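# Move apple from plate onto cutting board and press

## Task

Lift the apple off the plate and put it down on the open wooden surface of the cutting board, far from both the knife and the board's rims, then push it steadily down against the board for a few seconds without releasing the pressure. Moving the board or the knife from its place, or pushing hard enough to crush the apple, ends the run as a failure. It also fails if anything is still in motion at the end, if the result only holds because the robot is holding it, or if whatever the robot is touching at the end sinks more than about a fingernail's width once left alone. Nothing may be knocked or placed off the table.

## Robot and tools

Robot: one arm ending in a five-finger right hand. There is a single hand point, rigidly attached to the palm 0.05 m in front of it, where the index pad meets the thumb tip in a pinch. Its axes: +z runs along the straightened fingers, +y points out of the palm, +x runs across the palm away from the thumb. Straight fingers reach 0.06-0.07 m past the point along +z. Across the palm the hand spans 0.08 m on the little-finger side, and on the thumb side 0.02 m with the thumb turned in front of the palm (up to 0.09 m otherwise). A wrist bracket on the little-finger side sits 0.03 m beyond the point along +y and 0.11 m across, and can collide with things.

Scene frame: origin on the table top under the arm base, +z up, +y to the left when facing along +x. Result state lines give end_effector_position (m), end_effector_quat_wxyz and velocities (m/s, rad/s) in this frame. The printed position can be a bit off, more so at long reach.

The row (used by execute_actions and move): 14 numbers, each in [-1, 1], in this order: dx, dy, dz, rx, ry, rz, little, ring, middle, index, thumb_bend, thumb_turn, force_limit, speed. The first six are an offset, not a pose: a displacement of the hand point in its own axes, counted from the hand pose shown in the most recent result (or from where the robot stands when the action begins, if no result in this scene has shown it yet, or for the second and later calls in one reply). 1.0 equals 0.6 m or 180 degrees; rx, ry, rz form one rotation vector. All-zero offsets do not mean stay still: they steer back to that reference pose. The next six are absolute finger targets: +1 open/straight, -1 fully curled; thumb_turn +1 beside the palm, -1 in front opposing the fingers. A pinch is roughly index -0.22, thumb_bend -0.75, thumb_turn -0.57. force_limit maps -1..+1 to about 0..10 N at the fingertip (0..15 N for the two thumb motors) and only stops closing motion. speed maps -1..+1 to near zero..full (full travel 0.6 s); close at -0.9 or slower for a gentle grip. For a whole-hand wrap (object 0.035-0.08 m) turn the thumb in front before reaching the object.

execute_actions: {"actions": [...], "pictures": bool}. An empty list just reports state. One action {"rows": [[14 numbers], ...], "steps": n}: up to 15 rows and 15 steps of 1/30 s, one row per step, the last row repeated to fill. Each row is measured from the same reference pose, not chained. A wait is {"steps": n}, n up to 300, counted from the previous result, including your reply time. Each step the commanded pose is clipped to within 100 mm and 16 degrees of the measured pose, so large offsets need several calls; check the result pose and send the remainder.

move: {"target": [14 numbers], "speed": m/s 0.002-0.5 (default 0.25; turning limited to twice that in rad/s), "stop_force": N 9-40, optional}. Drives the hand point in a straight path toward the one target (offset as above), lasting 0.5-10 s; it does not avoid obstacles and may overshoot the speed. Finger numbers are sent at the start. With stop_force the path ends when the wrist sensor feels that much extra push against the motion; the hand then backs off two steps and holds. Use it only with very low speed and no rotation, and omit it when moving away from something you press on. The result adds a move: line: done, off_target, moving, held, fault, or contact (stop_force ended it), plus limits such as paced (pose clipped) or held (some steps blocked), and distance to target.

wait: {"seconds": 0-10}; sends nothing new. zoom_image: {"camera", "region": [x0,y0,x1,y1]} in pixels, at most 504x504. Cameras: cam_head_left, cam_head_right, cam_high, cam_low (504x504), cam_wrist (616x616 fisheye). show_instructions: shows the reference image. finished_scene: {"scene": n}, ends the scene irreversibly and grades it.

Results also report Wrist force and Wrist torque in the hand's axes (offsets up to ~4 N, noise, saturation ~50 N; force points from a surface back into the arm), hand_measured, hand_stopped_by (moving, target, force, stalled, fault) and hand_load_n per motor in row order; loads near 0 mean the grip is lost. HELD marks steps not sent; pose unreachable means the clearance check altered a command. Hand target shows where the controller is heading.

Fingers keep moving after an action until target or force_limit, then lock (holding at least 15 N). To squeeze harder raise force_limit and send a more closed target; to loosen, send a more open one. The simulation runs while you think.

Avoid: contact force of 150 N anywhere, or joint torque at its limit (wrist joints only 24.3 N m, held weight included), which stops the arm for 10 s. The arm is stiff, so aiming even slightly past a firm surface can fault it; approach slowly. Long holding heats motors: warning at 70 °C, brakes at 85 °C. Do not drop, slam, knock objects off the table, shift the board or knife, or crush the apple. Loose objects may occasionally be nudged by outside disturbances.

Each tool is called after "Call:" by a JSON object that holds its "method" and its "body".

Reference images:

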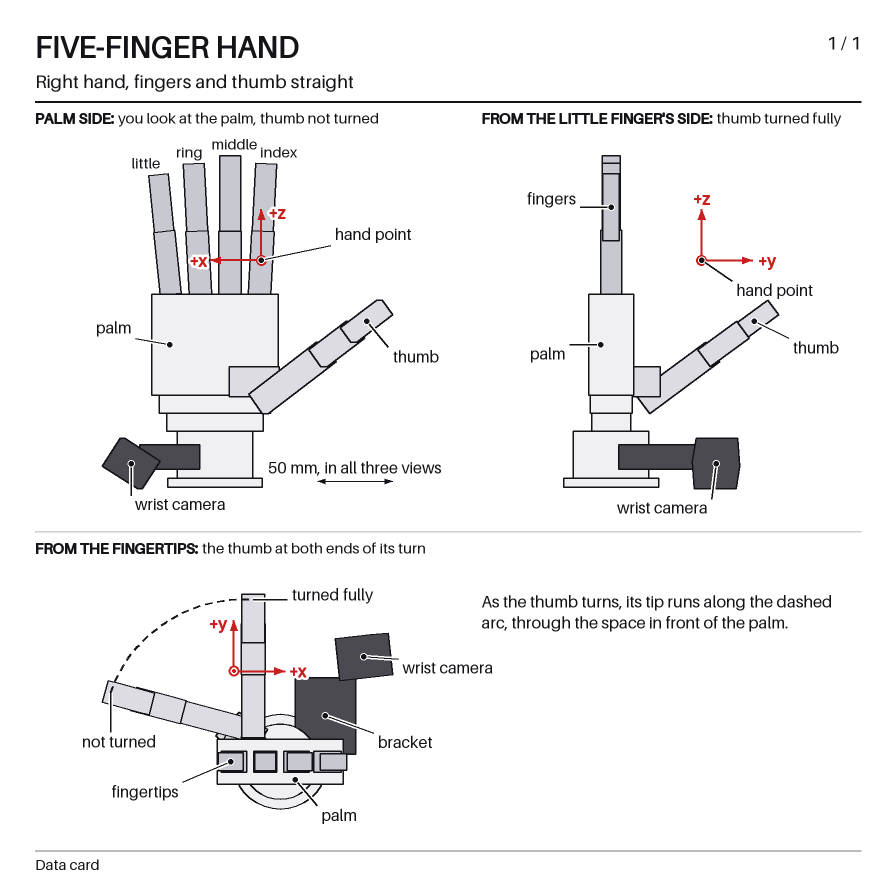

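## Session

Call:
{"method": "execute_actions", "body": {"actions": []}}

Scene clock: 0.00 s of 4800.00 s.
end_effector_position=(+0.4394, +0.4188, +0.2840) hand_measured=(+1.000, +1.000, +1.000, +1.000, +1.000, +1.000) hand_load_n=(+0.0, +0.0, +0.0, +0.0, +0.0, +0.0) hand_stopped_by=(target, target, target, target, target, target) hand_force_limit=0.00 hand_speed=-0.80 end_effector_quat_wxyz=(+0.385, -0.430, +0.817, -0.002) end_effector_velocity=(-0.000, +0.000, +0.000) end_effector_angular_velocity=(+0.000, +0.000, +0.001)
Joint positions: [ 0.447 -1.366  2.03  -0.141  1.547 -2.133]
Joint velocities: [ 0.001 -0.     0.     0.     0.     0.   ]
Motor temperatures (°C, as the motors report them): [26 25 25 32 32 34]
Wrist force (N, on the end effector, along its own x y z axes, offset not removed): no reading
Wrist torque (N m, same axes, about the end effector's origin, offset not removed): no reading
Hand target: +0.439, +0.419, +0.284; +0.385, -0.430, +0.817, -0.002

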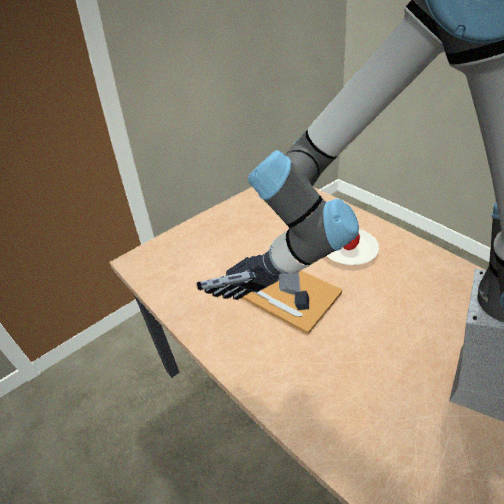

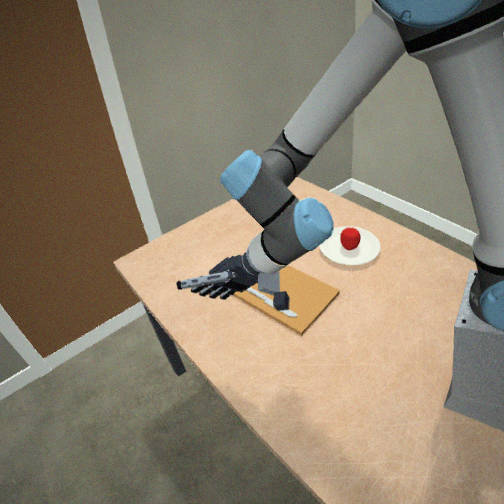

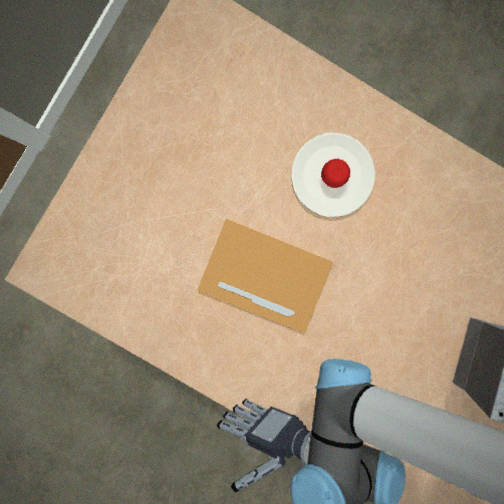

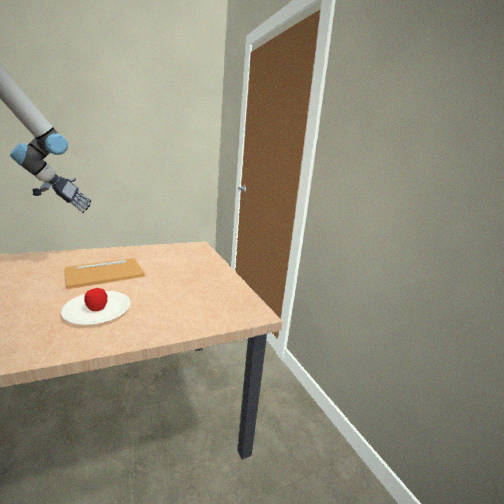

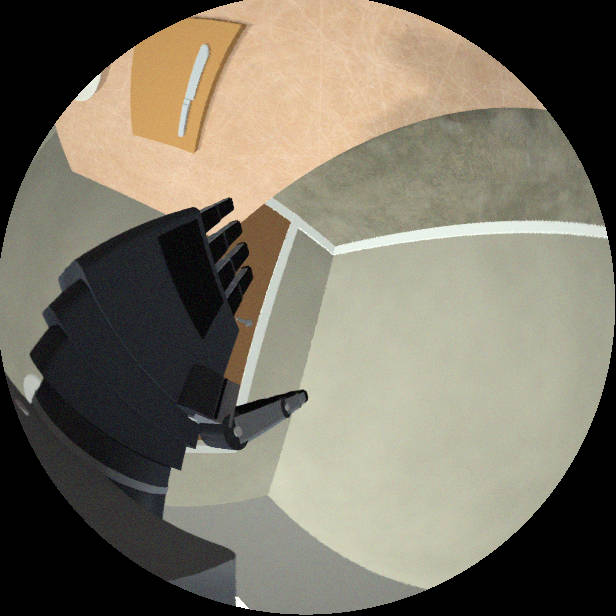

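Call:
{"method": "move", "body": {"target": [0.498,-0.535,-0.04,0.0553,0.0949,-0.233,1,1,1,1,1,-1,0,0], "speed": 0.25}}

Scene clock: 8.17 s of 4800.00 s.
end_effector_position=(+0.5501, -0.0016, +0.2211) hand_measured=(+1.000, +1.000, +1.000, +1.000, +1.000, -1.000) hand_load_n=(+0.0, +0.0, +0.0, +0.0, +0.0, +0.0) hand_stopped_by=(target, target, target, target, target, target) hand_force_limit=0.00 hand_speed=0.00 end_effector_quat_wxyz=(-0.271, +0.654, -0.653, +0.270) end_effector_velocity=(+0.001, -0.001, -0.001) end_effector_angular_velocity=(-0.002, -0.000, +0.004)
Joint positions: [-0.462 -1.315  2.032 -0.115  1.107 -3.355]
Joint velocities: [-0.002  0.004 -0.003 -0.    -0.003 -0.006]
Motor temperatures (°C, as the motors report them): [26 25 25 32 32 34]
Wrist force (N, on the end effector, along its own x y z axes, offset not removed): [-0.4 1.3 -1.3]
Wrist torque (N m, same axes, about the end effector's origin, offset not removed): [0.16 0.30 0.08]
Hand target: +0.550, -0.002, +0.221; -0.271, +0.654, -0.653, +0.270
Off the commanded pose: 0.000 m, 0 deg.
After step 100, 2.47 s passed at rest.
move: done

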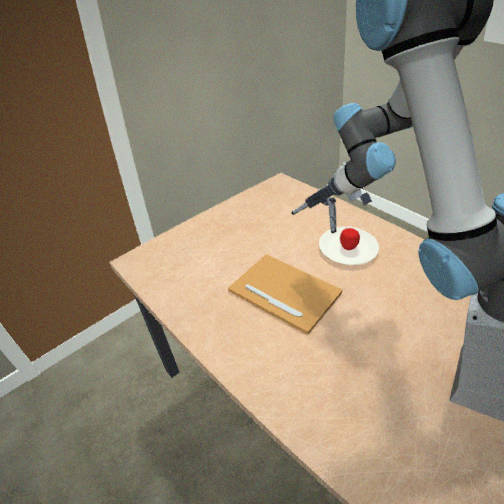

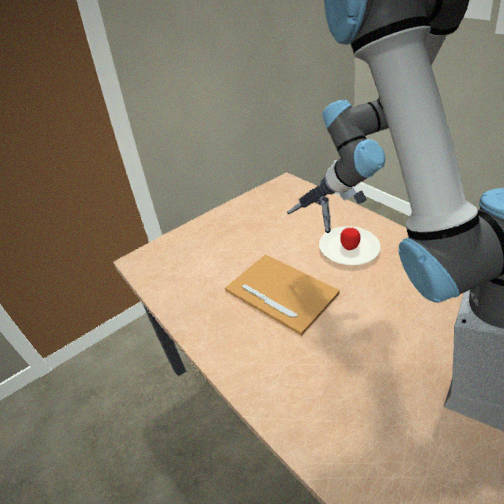

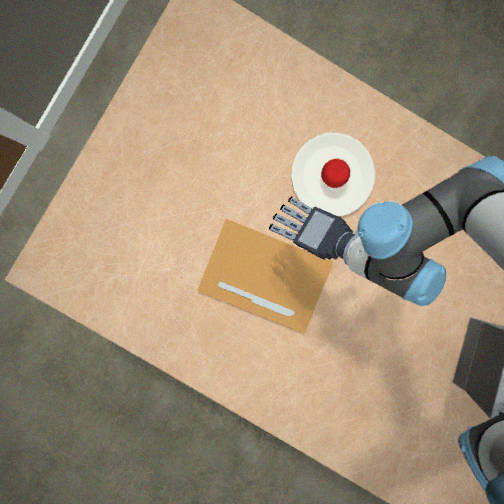

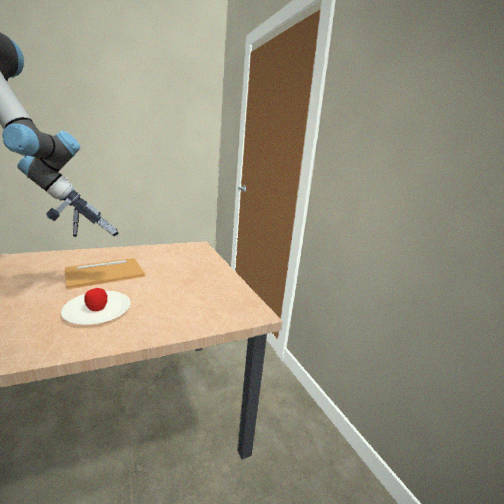

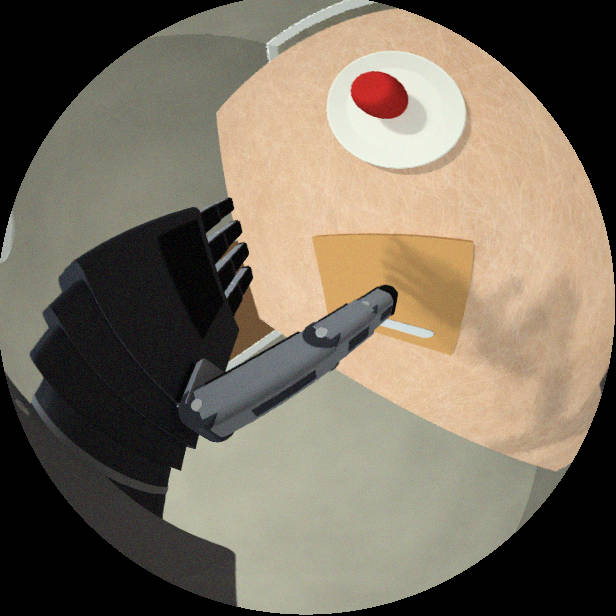

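Call:
{"method": "move", "body": {"target": [0.313,0.066,0.101,0,0,0,1,1,1,1,1,-1,0,0], "speed": 0.2}}

Scene clock: 12.80 s of 4800.00 s.
end_effector_position=(+0.5652, -0.1893, +0.1503) hand_measured=(+1.000, +1.000, +1.000, +1.000, +1.000, -1.000) hand_load_n=(+0.0, +0.0, +0.0, +0.0, +0.0, +0.0) hand_stopped_by=(target, target, target, target, target, target) hand_force_limit=0.00 hand_speed=0.00 end_effector_quat_wxyz=(-0.271, +0.654, -0.653, +0.270) end_effector_velocity=(+0.000, -0.002, -0.002) end_effector_angular_velocity=(+0.002, +0.002, +0.000)
Joint positions: [-0.779 -0.972  1.781 -0.076  0.857 -3.59 ]
Joint velocities: [-0.002  0.007 -0.006  0.003 -0.002 -0.002]
Motor temperatures (°C, as the motors report them): [26 25 25 32 32 34]
Wrist force (N, on the end effector, along its own x y z axes, offset not removed): [0.8 0.6 -3.0]
Wrist torque (N m, same axes, about the end effector's origin, offset not removed): [0.27 0.19 0.07]
Hand target: +0.565, -0.189, +0.150; -0.271, +0.654, -0.653, +0.270
Off the commanded pose: 0.000 m, 0 deg.
move: done

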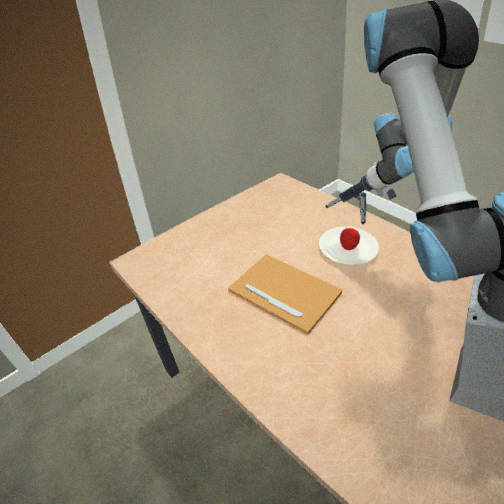

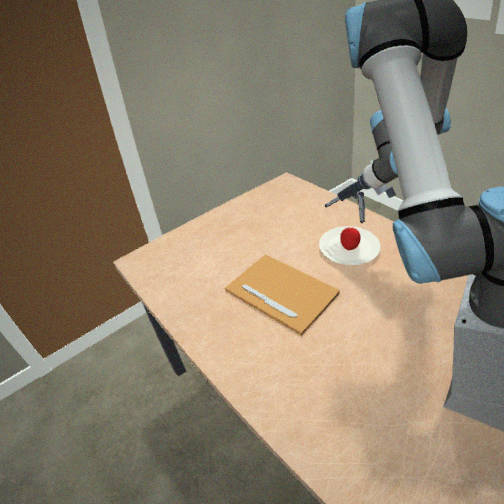

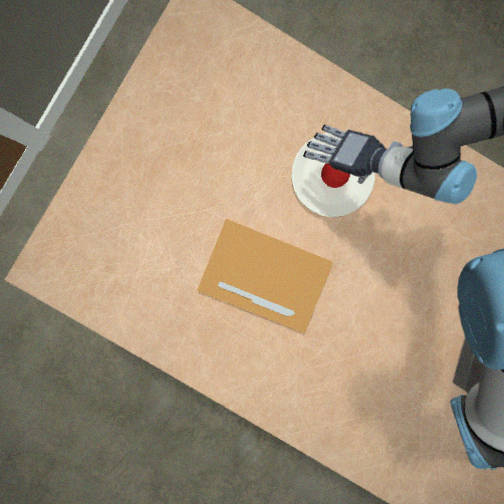

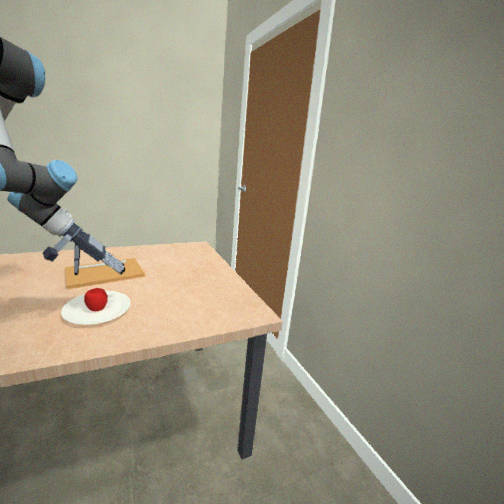

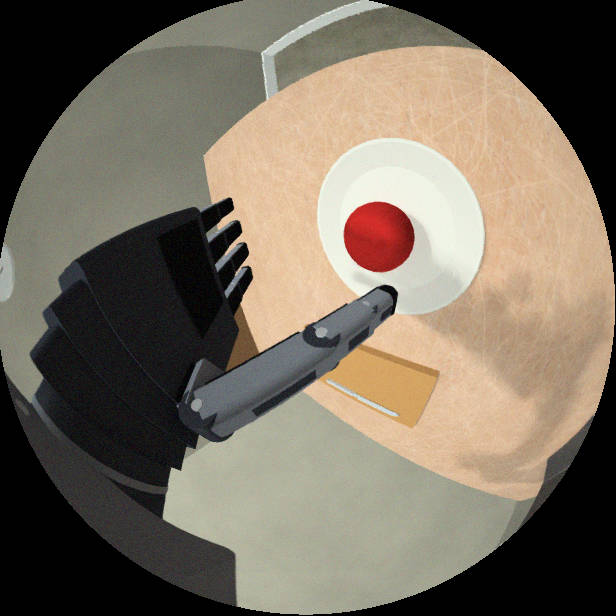

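Call:
{"method": "zoom_image", "body": {"camera": "cam_high", "region": [270,100,430,260]}}

Call:
{"method": "zoom_image", "body": {"camera": "cam_low", "region": [20,200,170,350]}}

Region (270, 100, 430, 260) of cam_high's 504x504 image, scaled by 3.150, with more detail than that image has.

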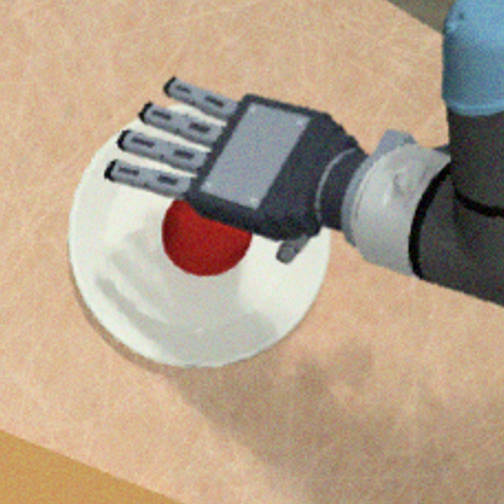

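Region (20, 200, 170, 350) of cam_low's 504x504 image, scaled by 3.360, with more detail than that image has.

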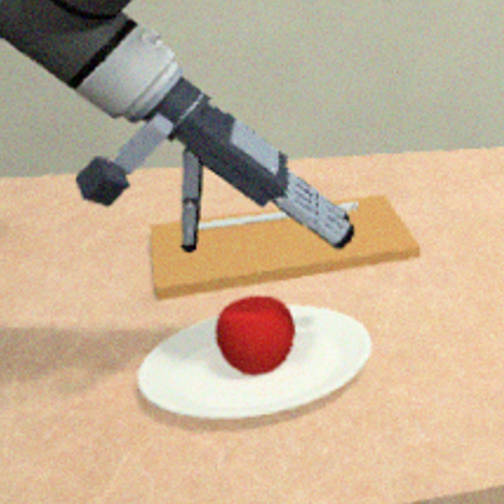

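Call:
{"method": "move", "body": {"target": [0,0.0825,0.0825,0,0,0,1,1,1,1,1,-1,0,0], "speed": 0.1}}

Call:
{"method": "zoom_image", "body": {"camera": "cam_low", "region": [20,200,170,350]}}

Call:
{"method": "zoom_image", "body": {"camera": "cam_high", "region": [270,100,430,260]}}

Scene clock: 16.87 s of 4800.00 s.
end_effector_position=(+0.5651, -0.1893, +0.0805) hand_measured=(+1.000, +1.000, +1.000, +1.000, +1.000, -1.000) hand_load_n=(+0.0, +0.0, +0.0, +0.0, +0.0, +0.0) hand_stopped_by=(target, target, target, target, target, target) hand_force_limit=0.00 hand_speed=0.00 end_effector_quat_wxyz=(-0.271, +0.654, -0.653, +0.270) end_effector_velocity=(+0.000, -0.002, -0.002) end_effector_angular_velocity=(-0.001, -0.001, -0.002)
Joint positions: [-0.743 -0.833  1.758 -0.211  0.884 -3.56 ]
Joint velocities: [-0.001  0.004 -0.002 -0.004  0.001  0.001]
Motor temperatures (°C, as the motors report them): [26 25 25 32 32 34]
Wrist force (N, on the end effector, along its own x y z axes, offset not removed): [-1.3 0.1 -0.9]
Wrist torque (N m, same axes, about the end effector's origin, offset not removed): [0.01 0.47 -0.04]
Hand target: +0.565, -0.189, +0.080; -0.271, +0.654, -0.653, +0.270
Off the commanded pose: 0.000 m, 0 deg.
move: done

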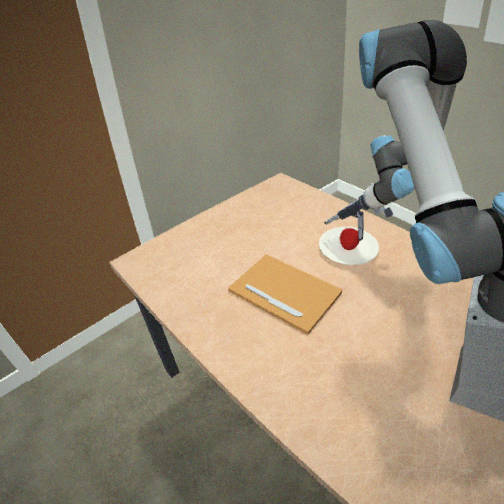

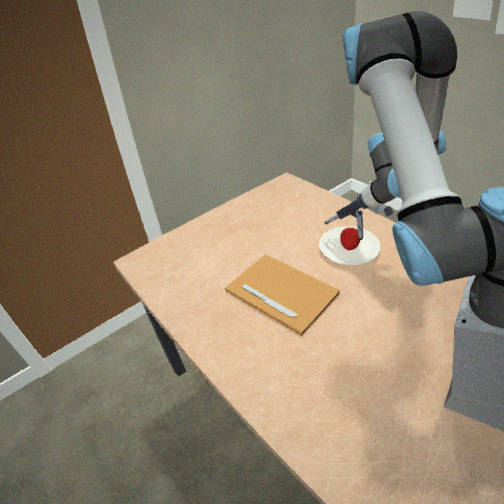

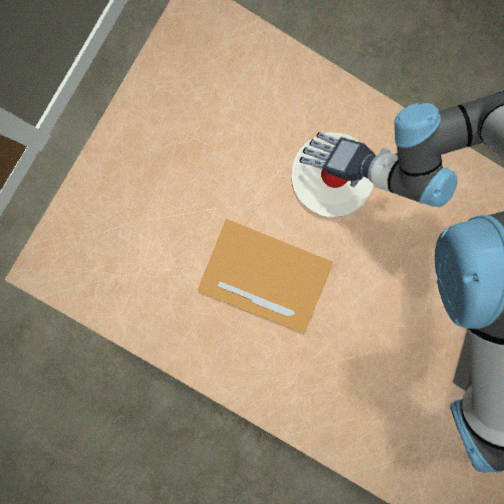

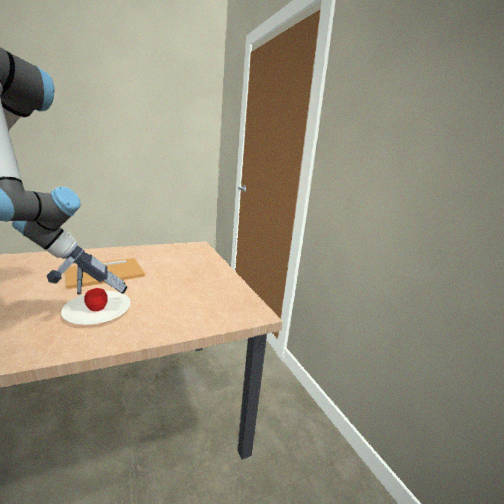

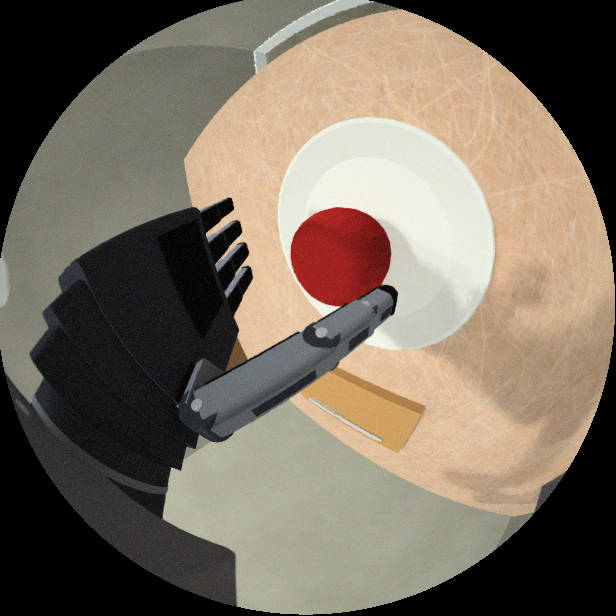

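Region (20, 200, 170, 350) of cam_low's 504x504 image, scaled by 3.360, with more detail than that image has.

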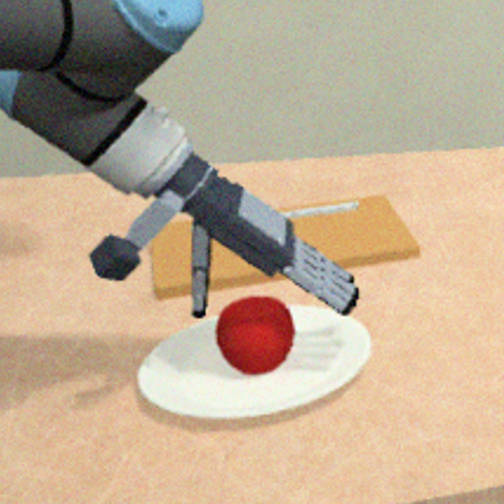

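Region (270, 100, 430, 260) of cam_high's 504x504 image, scaled by 3.150, with more detail than that image has.

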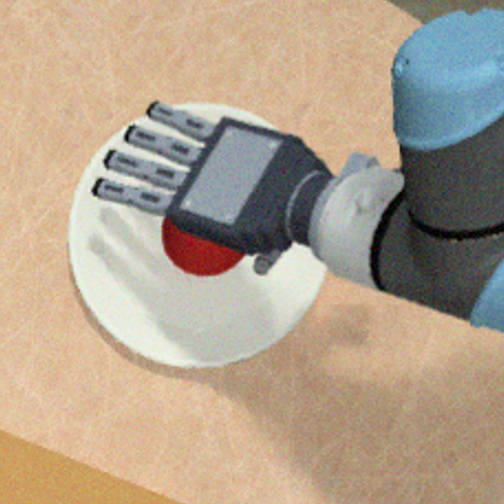

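Call:
{"method": "move", "body": {"target": [-0.008,0.0536,0.0536,0,0,0,1,1,1,1,1,-1,0,0], "speed": 0.04, "stop_force": 10}}

Call:
{"method": "zoom_image", "body": {"camera": "cam_low", "region": [20,200,170,350]}}

Call:
{"method": "zoom_image", "body": {"camera": "cam_head_left", "region": [300,190,410,300]}}

Scene clock: 21.37 s of 4800.00 s.
end_effector_position=(+0.5651, -0.1845, +0.0352) hand_measured=(+1.000, +1.000, +1.000, +1.000, +1.000, -1.000) hand_load_n=(+0.0, +0.0, +0.0, +0.0, +0.0, +0.0) hand_stopped_by=(target, target, target, target, target, target) hand_force_limit=0.00 hand_speed=0.00 end_effector_quat_wxyz=(-0.271, +0.654, -0.653, +0.270) end_effector_velocity=(-0.000, +0.001, -0.003) end_effector_angular_velocity=(+0.001, +0.001, +0.000)
Joint positions: [-0.714 -0.743  1.735 -0.295  0.906 -3.535]
Joint velocities: [ 0.002  0.006 -0.002 -0.004  0.001  0.001]
Motor temperatures (°C, as the motors report them): [26 25 25 32 32 34]
Wrist force (N, on the end effector, along its own x y z axes, offset not removed): [1.0 -0.3 -2.2]
Wrist torque (N m, same axes, about the end effector's origin, offset not removed): [0.01 0.12 0.12]
Hand target: +0.565, -0.184, +0.035; -0.271, +0.654, -0.653, +0.270
Off the commanded pose: 0.000 m, 0 deg.
move: done

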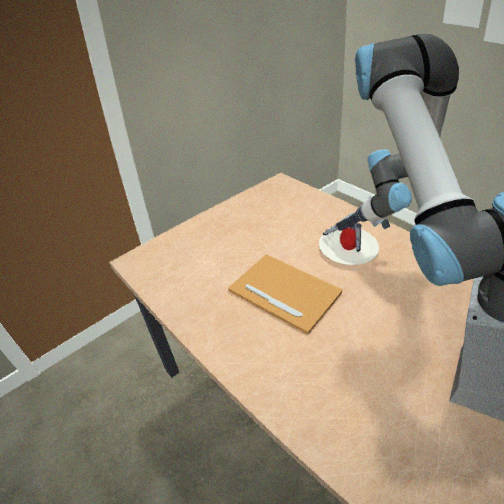

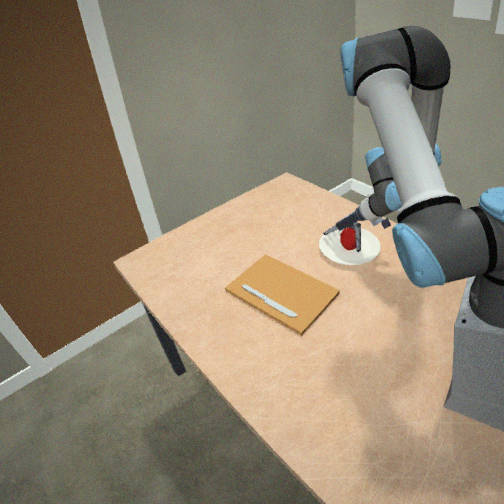

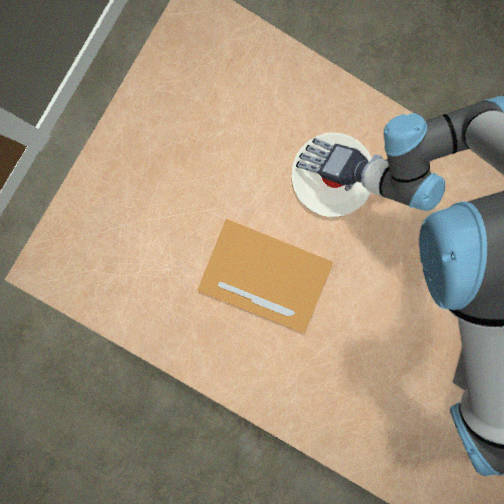

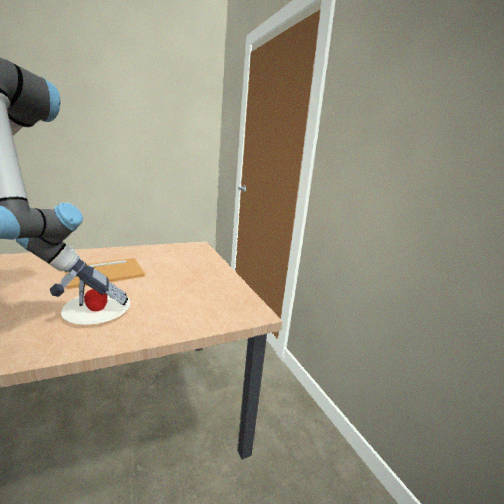

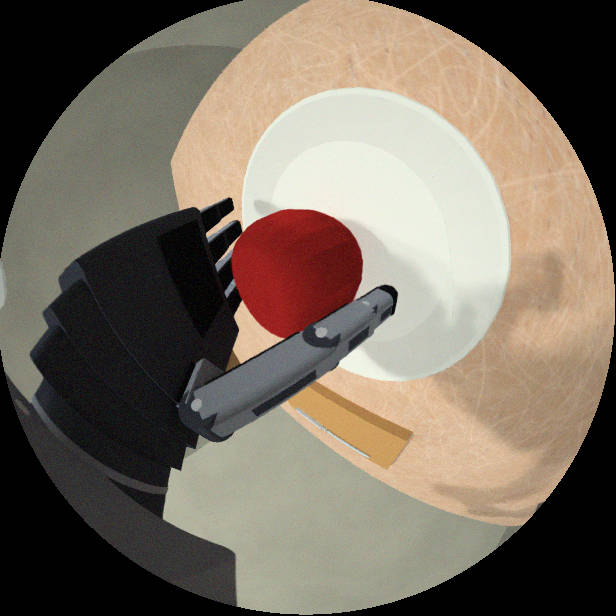

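Region (20, 200, 170, 350) of cam_low's 504x504 image, scaled by 3.360, with more detail than that image has.

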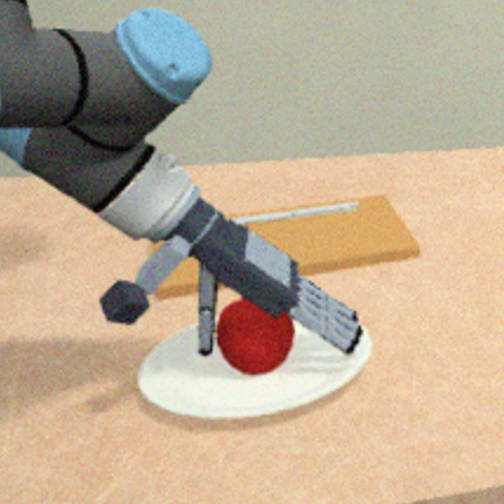

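Region (300, 190, 410, 300) of cam_head_left's 504x504 image, scaled by 4.582, with more detail than that image has.

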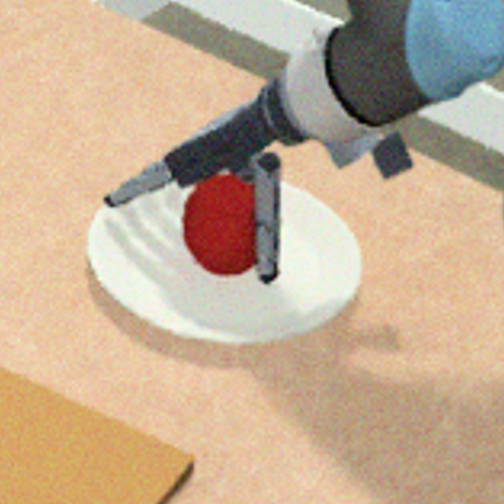

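Call:
{"method": "move", "body": {"target": [0,0,0,0,0,0,-1,-1,-1,-1,-0.5,-1,0,-0.8], "speed": 0.04}}

Call:
{"method": "zoom_image", "body": {"camera": "cam_low", "region": [20,200,170,350]}}

Call:
{"method": "zoom_image", "body": {"camera": "cam_head_left", "region": [300,190,410,300]}}

Scene clock: 26.37 s of 4800.00 s.
end_effector_position=(+0.5651, -0.1845, +0.0352) hand_measured=(-0.220, +0.204, +0.504, +0.148, +0.488, -1.000) hand_load_n=(+5.0, +3.0, +4.0, +5.5, +10.0, +5.5) hand_stopped_by=(force, force, force, force, force, target) hand_force_limit=0.00 hand_speed=-0.80 end_effector_quat_wxyz=(-0.271, +0.654, -0.653, +0.270) end_effector_velocity=(-0.000, -0.000, -0.000) end_effector_angular_velocity=(-0.000, +0.001, -0.001)
Joint positions: [-0.714 -0.743  1.735 -0.295  0.906 -3.535]
Joint velocities: [-0.     0.001 -0.    -0.     0.001 -0.   ]
Motor temperatures (°C, as the motors report them): [26 25 25 32 32 34]
Wrist force (N, on the end effector, along its own x y z axes, offset not removed): [-0.3 -6.8 -5.0]
Wrist torque (N m, same axes, about the end effector's origin, offset not removed): [0.45 0.36 -0.08]
Hand target: +0.565, -0.185, +0.035; -0.271, +0.654, -0.653, +0.270
Off the commanded pose: 0.000 m, 0 deg.
move: done

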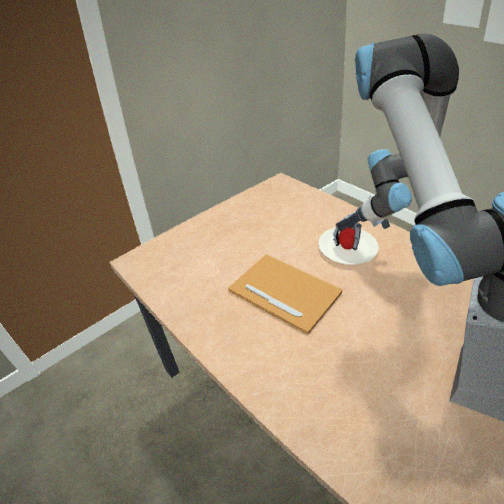

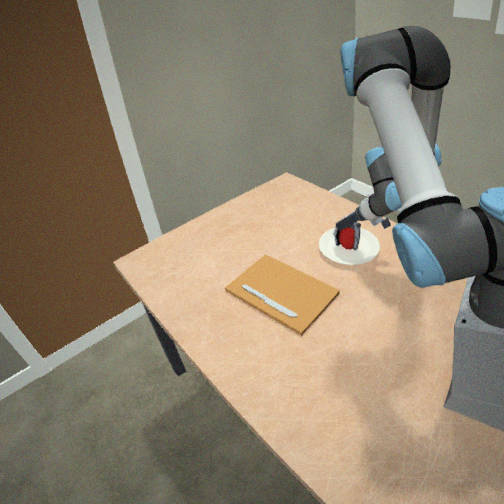

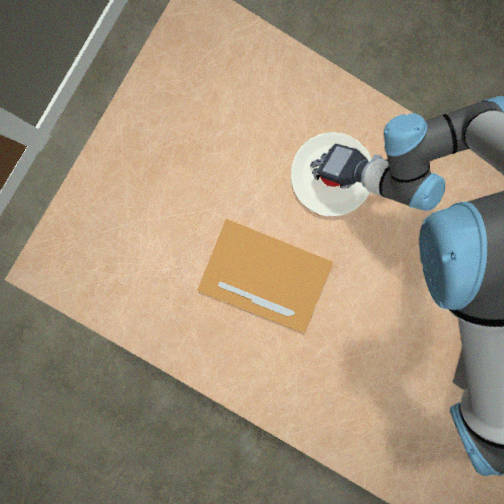

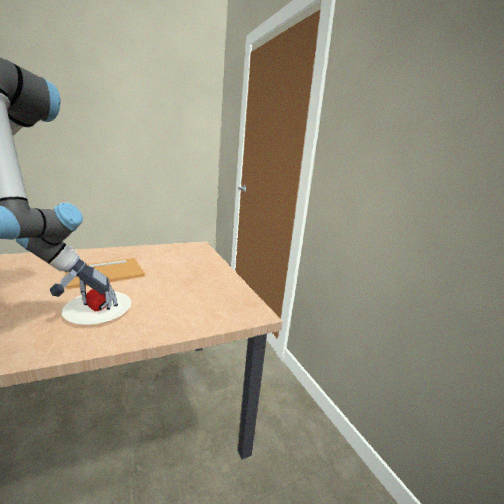

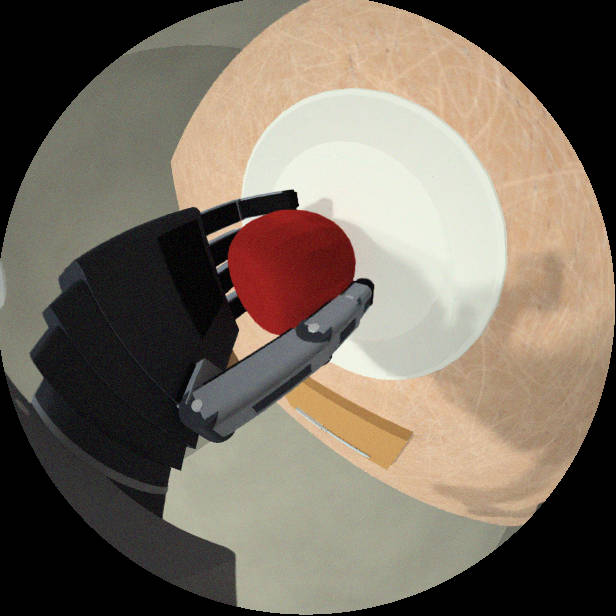

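Region (20, 200, 170, 350) of cam_low's 504x504 image, scaled by 3.360, with more detail than that image has.

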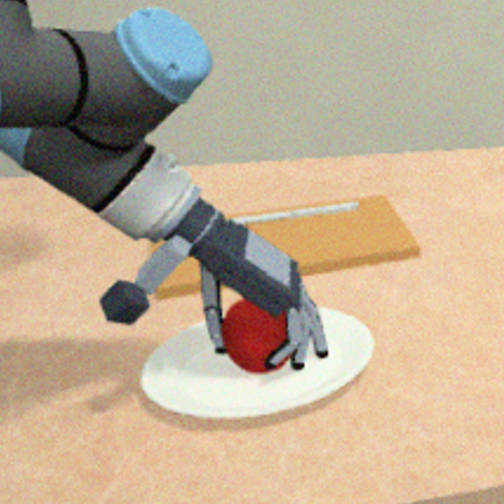

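Region (300, 190, 410, 300) of cam_head_left's 504x504 image, scaled by 4.582, with more detail than that image has.

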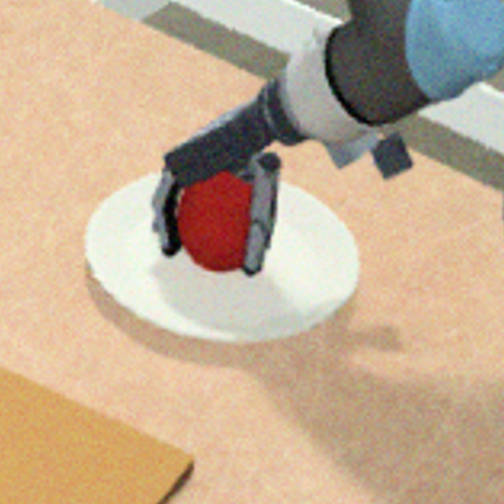

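Call:
{"method": "move", "body": {"target": [0,0,0,0.067,0,0,0.6,0.6,0.65,0.6,0.75,-1,0,-0.3], "speed": 0.08}}

Call:
{"method": "zoom_image", "body": {"camera": "cam_low", "region": [40,240,150,350]}}

Call:
{"method": "zoom_image", "body": {"camera": "cam_head_left", "region": [300,190,410,300]}}

Scene clock: 31.73 s of 4800.00 s.
end_effector_position=(+0.5651, -0.1845, +0.0353) hand_measured=(+0.600, +0.600, +0.650, +0.600, +0.750, -1.000) hand_load_n=(+0.0, +0.0, +0.0, +0.0, +0.0, +0.0) hand_stopped_by=(target, target, target, target, target, target) hand_force_limit=0.00 hand_speed=-0.30 end_effector_quat_wxyz=(-0.338, +0.622, -0.621, +0.337) end_effector_velocity=(+0.000, +0.000, +0.000) end_effector_angular_velocity=(-0.001, -0.011, -0.001)
Joint positions: [-0.761 -0.741  1.887 -0.688  0.799 -3.396]
Joint velocities: [-0.001  0.001  0.008 -0.023 -0.002  0.01 ]
Motor temperatures (°C, as the motors report them): [26 25 25 32 32 34]
Wrist force (N, on the end effector, along its own x y z axes, offset not removed): [0.8 0.8 -2.7]
Wrist torque (N m, same axes, about the end effector's origin, offset not removed): [0.20 0.06 0.03]
Hand target: +0.565, -0.185, +0.035; -0.338, +0.622, -0.621, +0.337
Off the commanded pose: 0.000 m, 0 deg.
After step 100, 0.33 s passed at rest.
move: done

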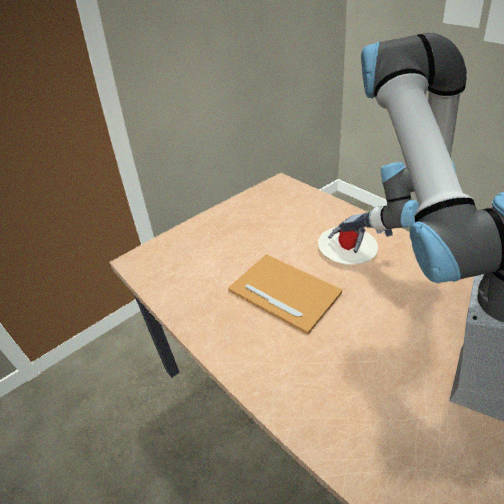

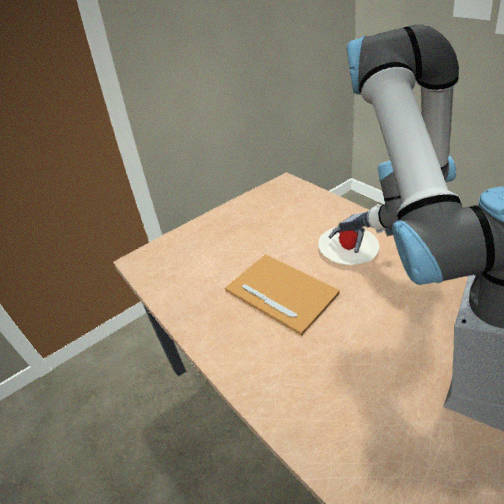

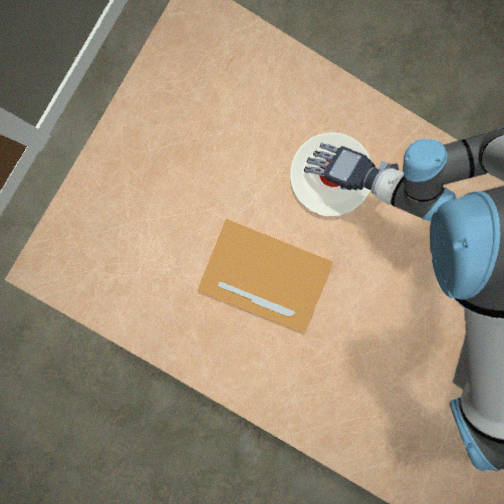

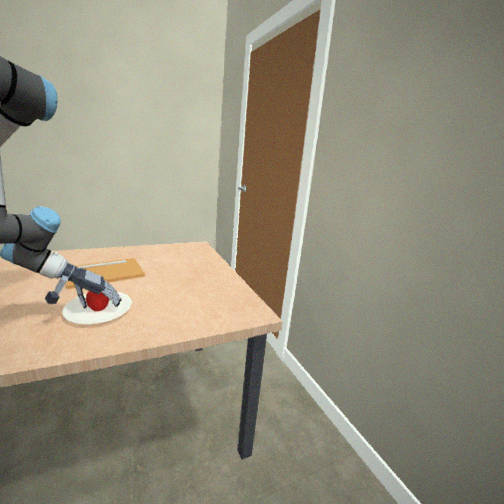

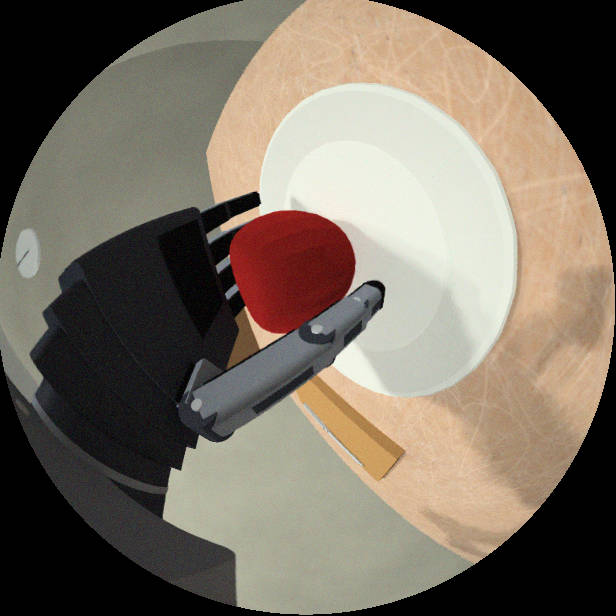

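Region (40, 240, 150, 350) of cam_low's 504x504 image, scaled by 4.582, with more detail than that image has.

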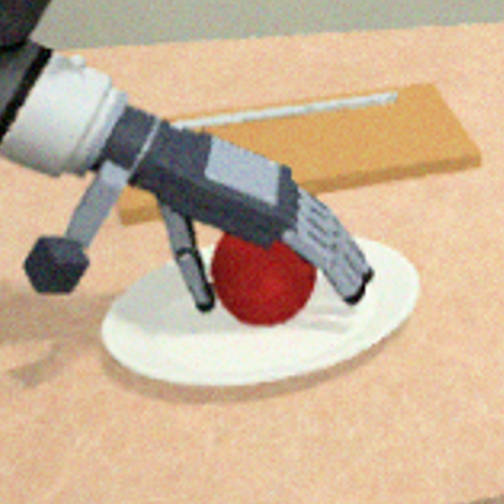

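Region (300, 190, 410, 300) of cam_head_left's 504x504 image, scaled by 4.582, with more detail than that image has.

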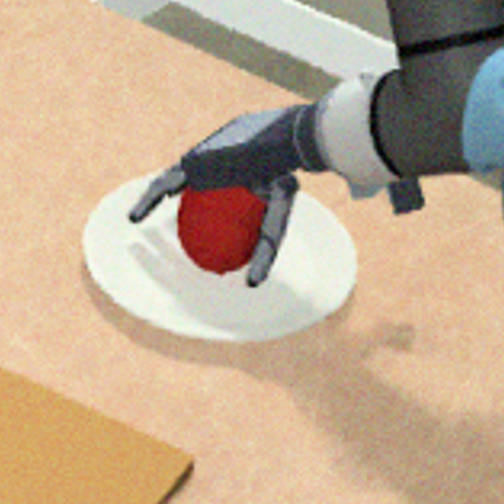

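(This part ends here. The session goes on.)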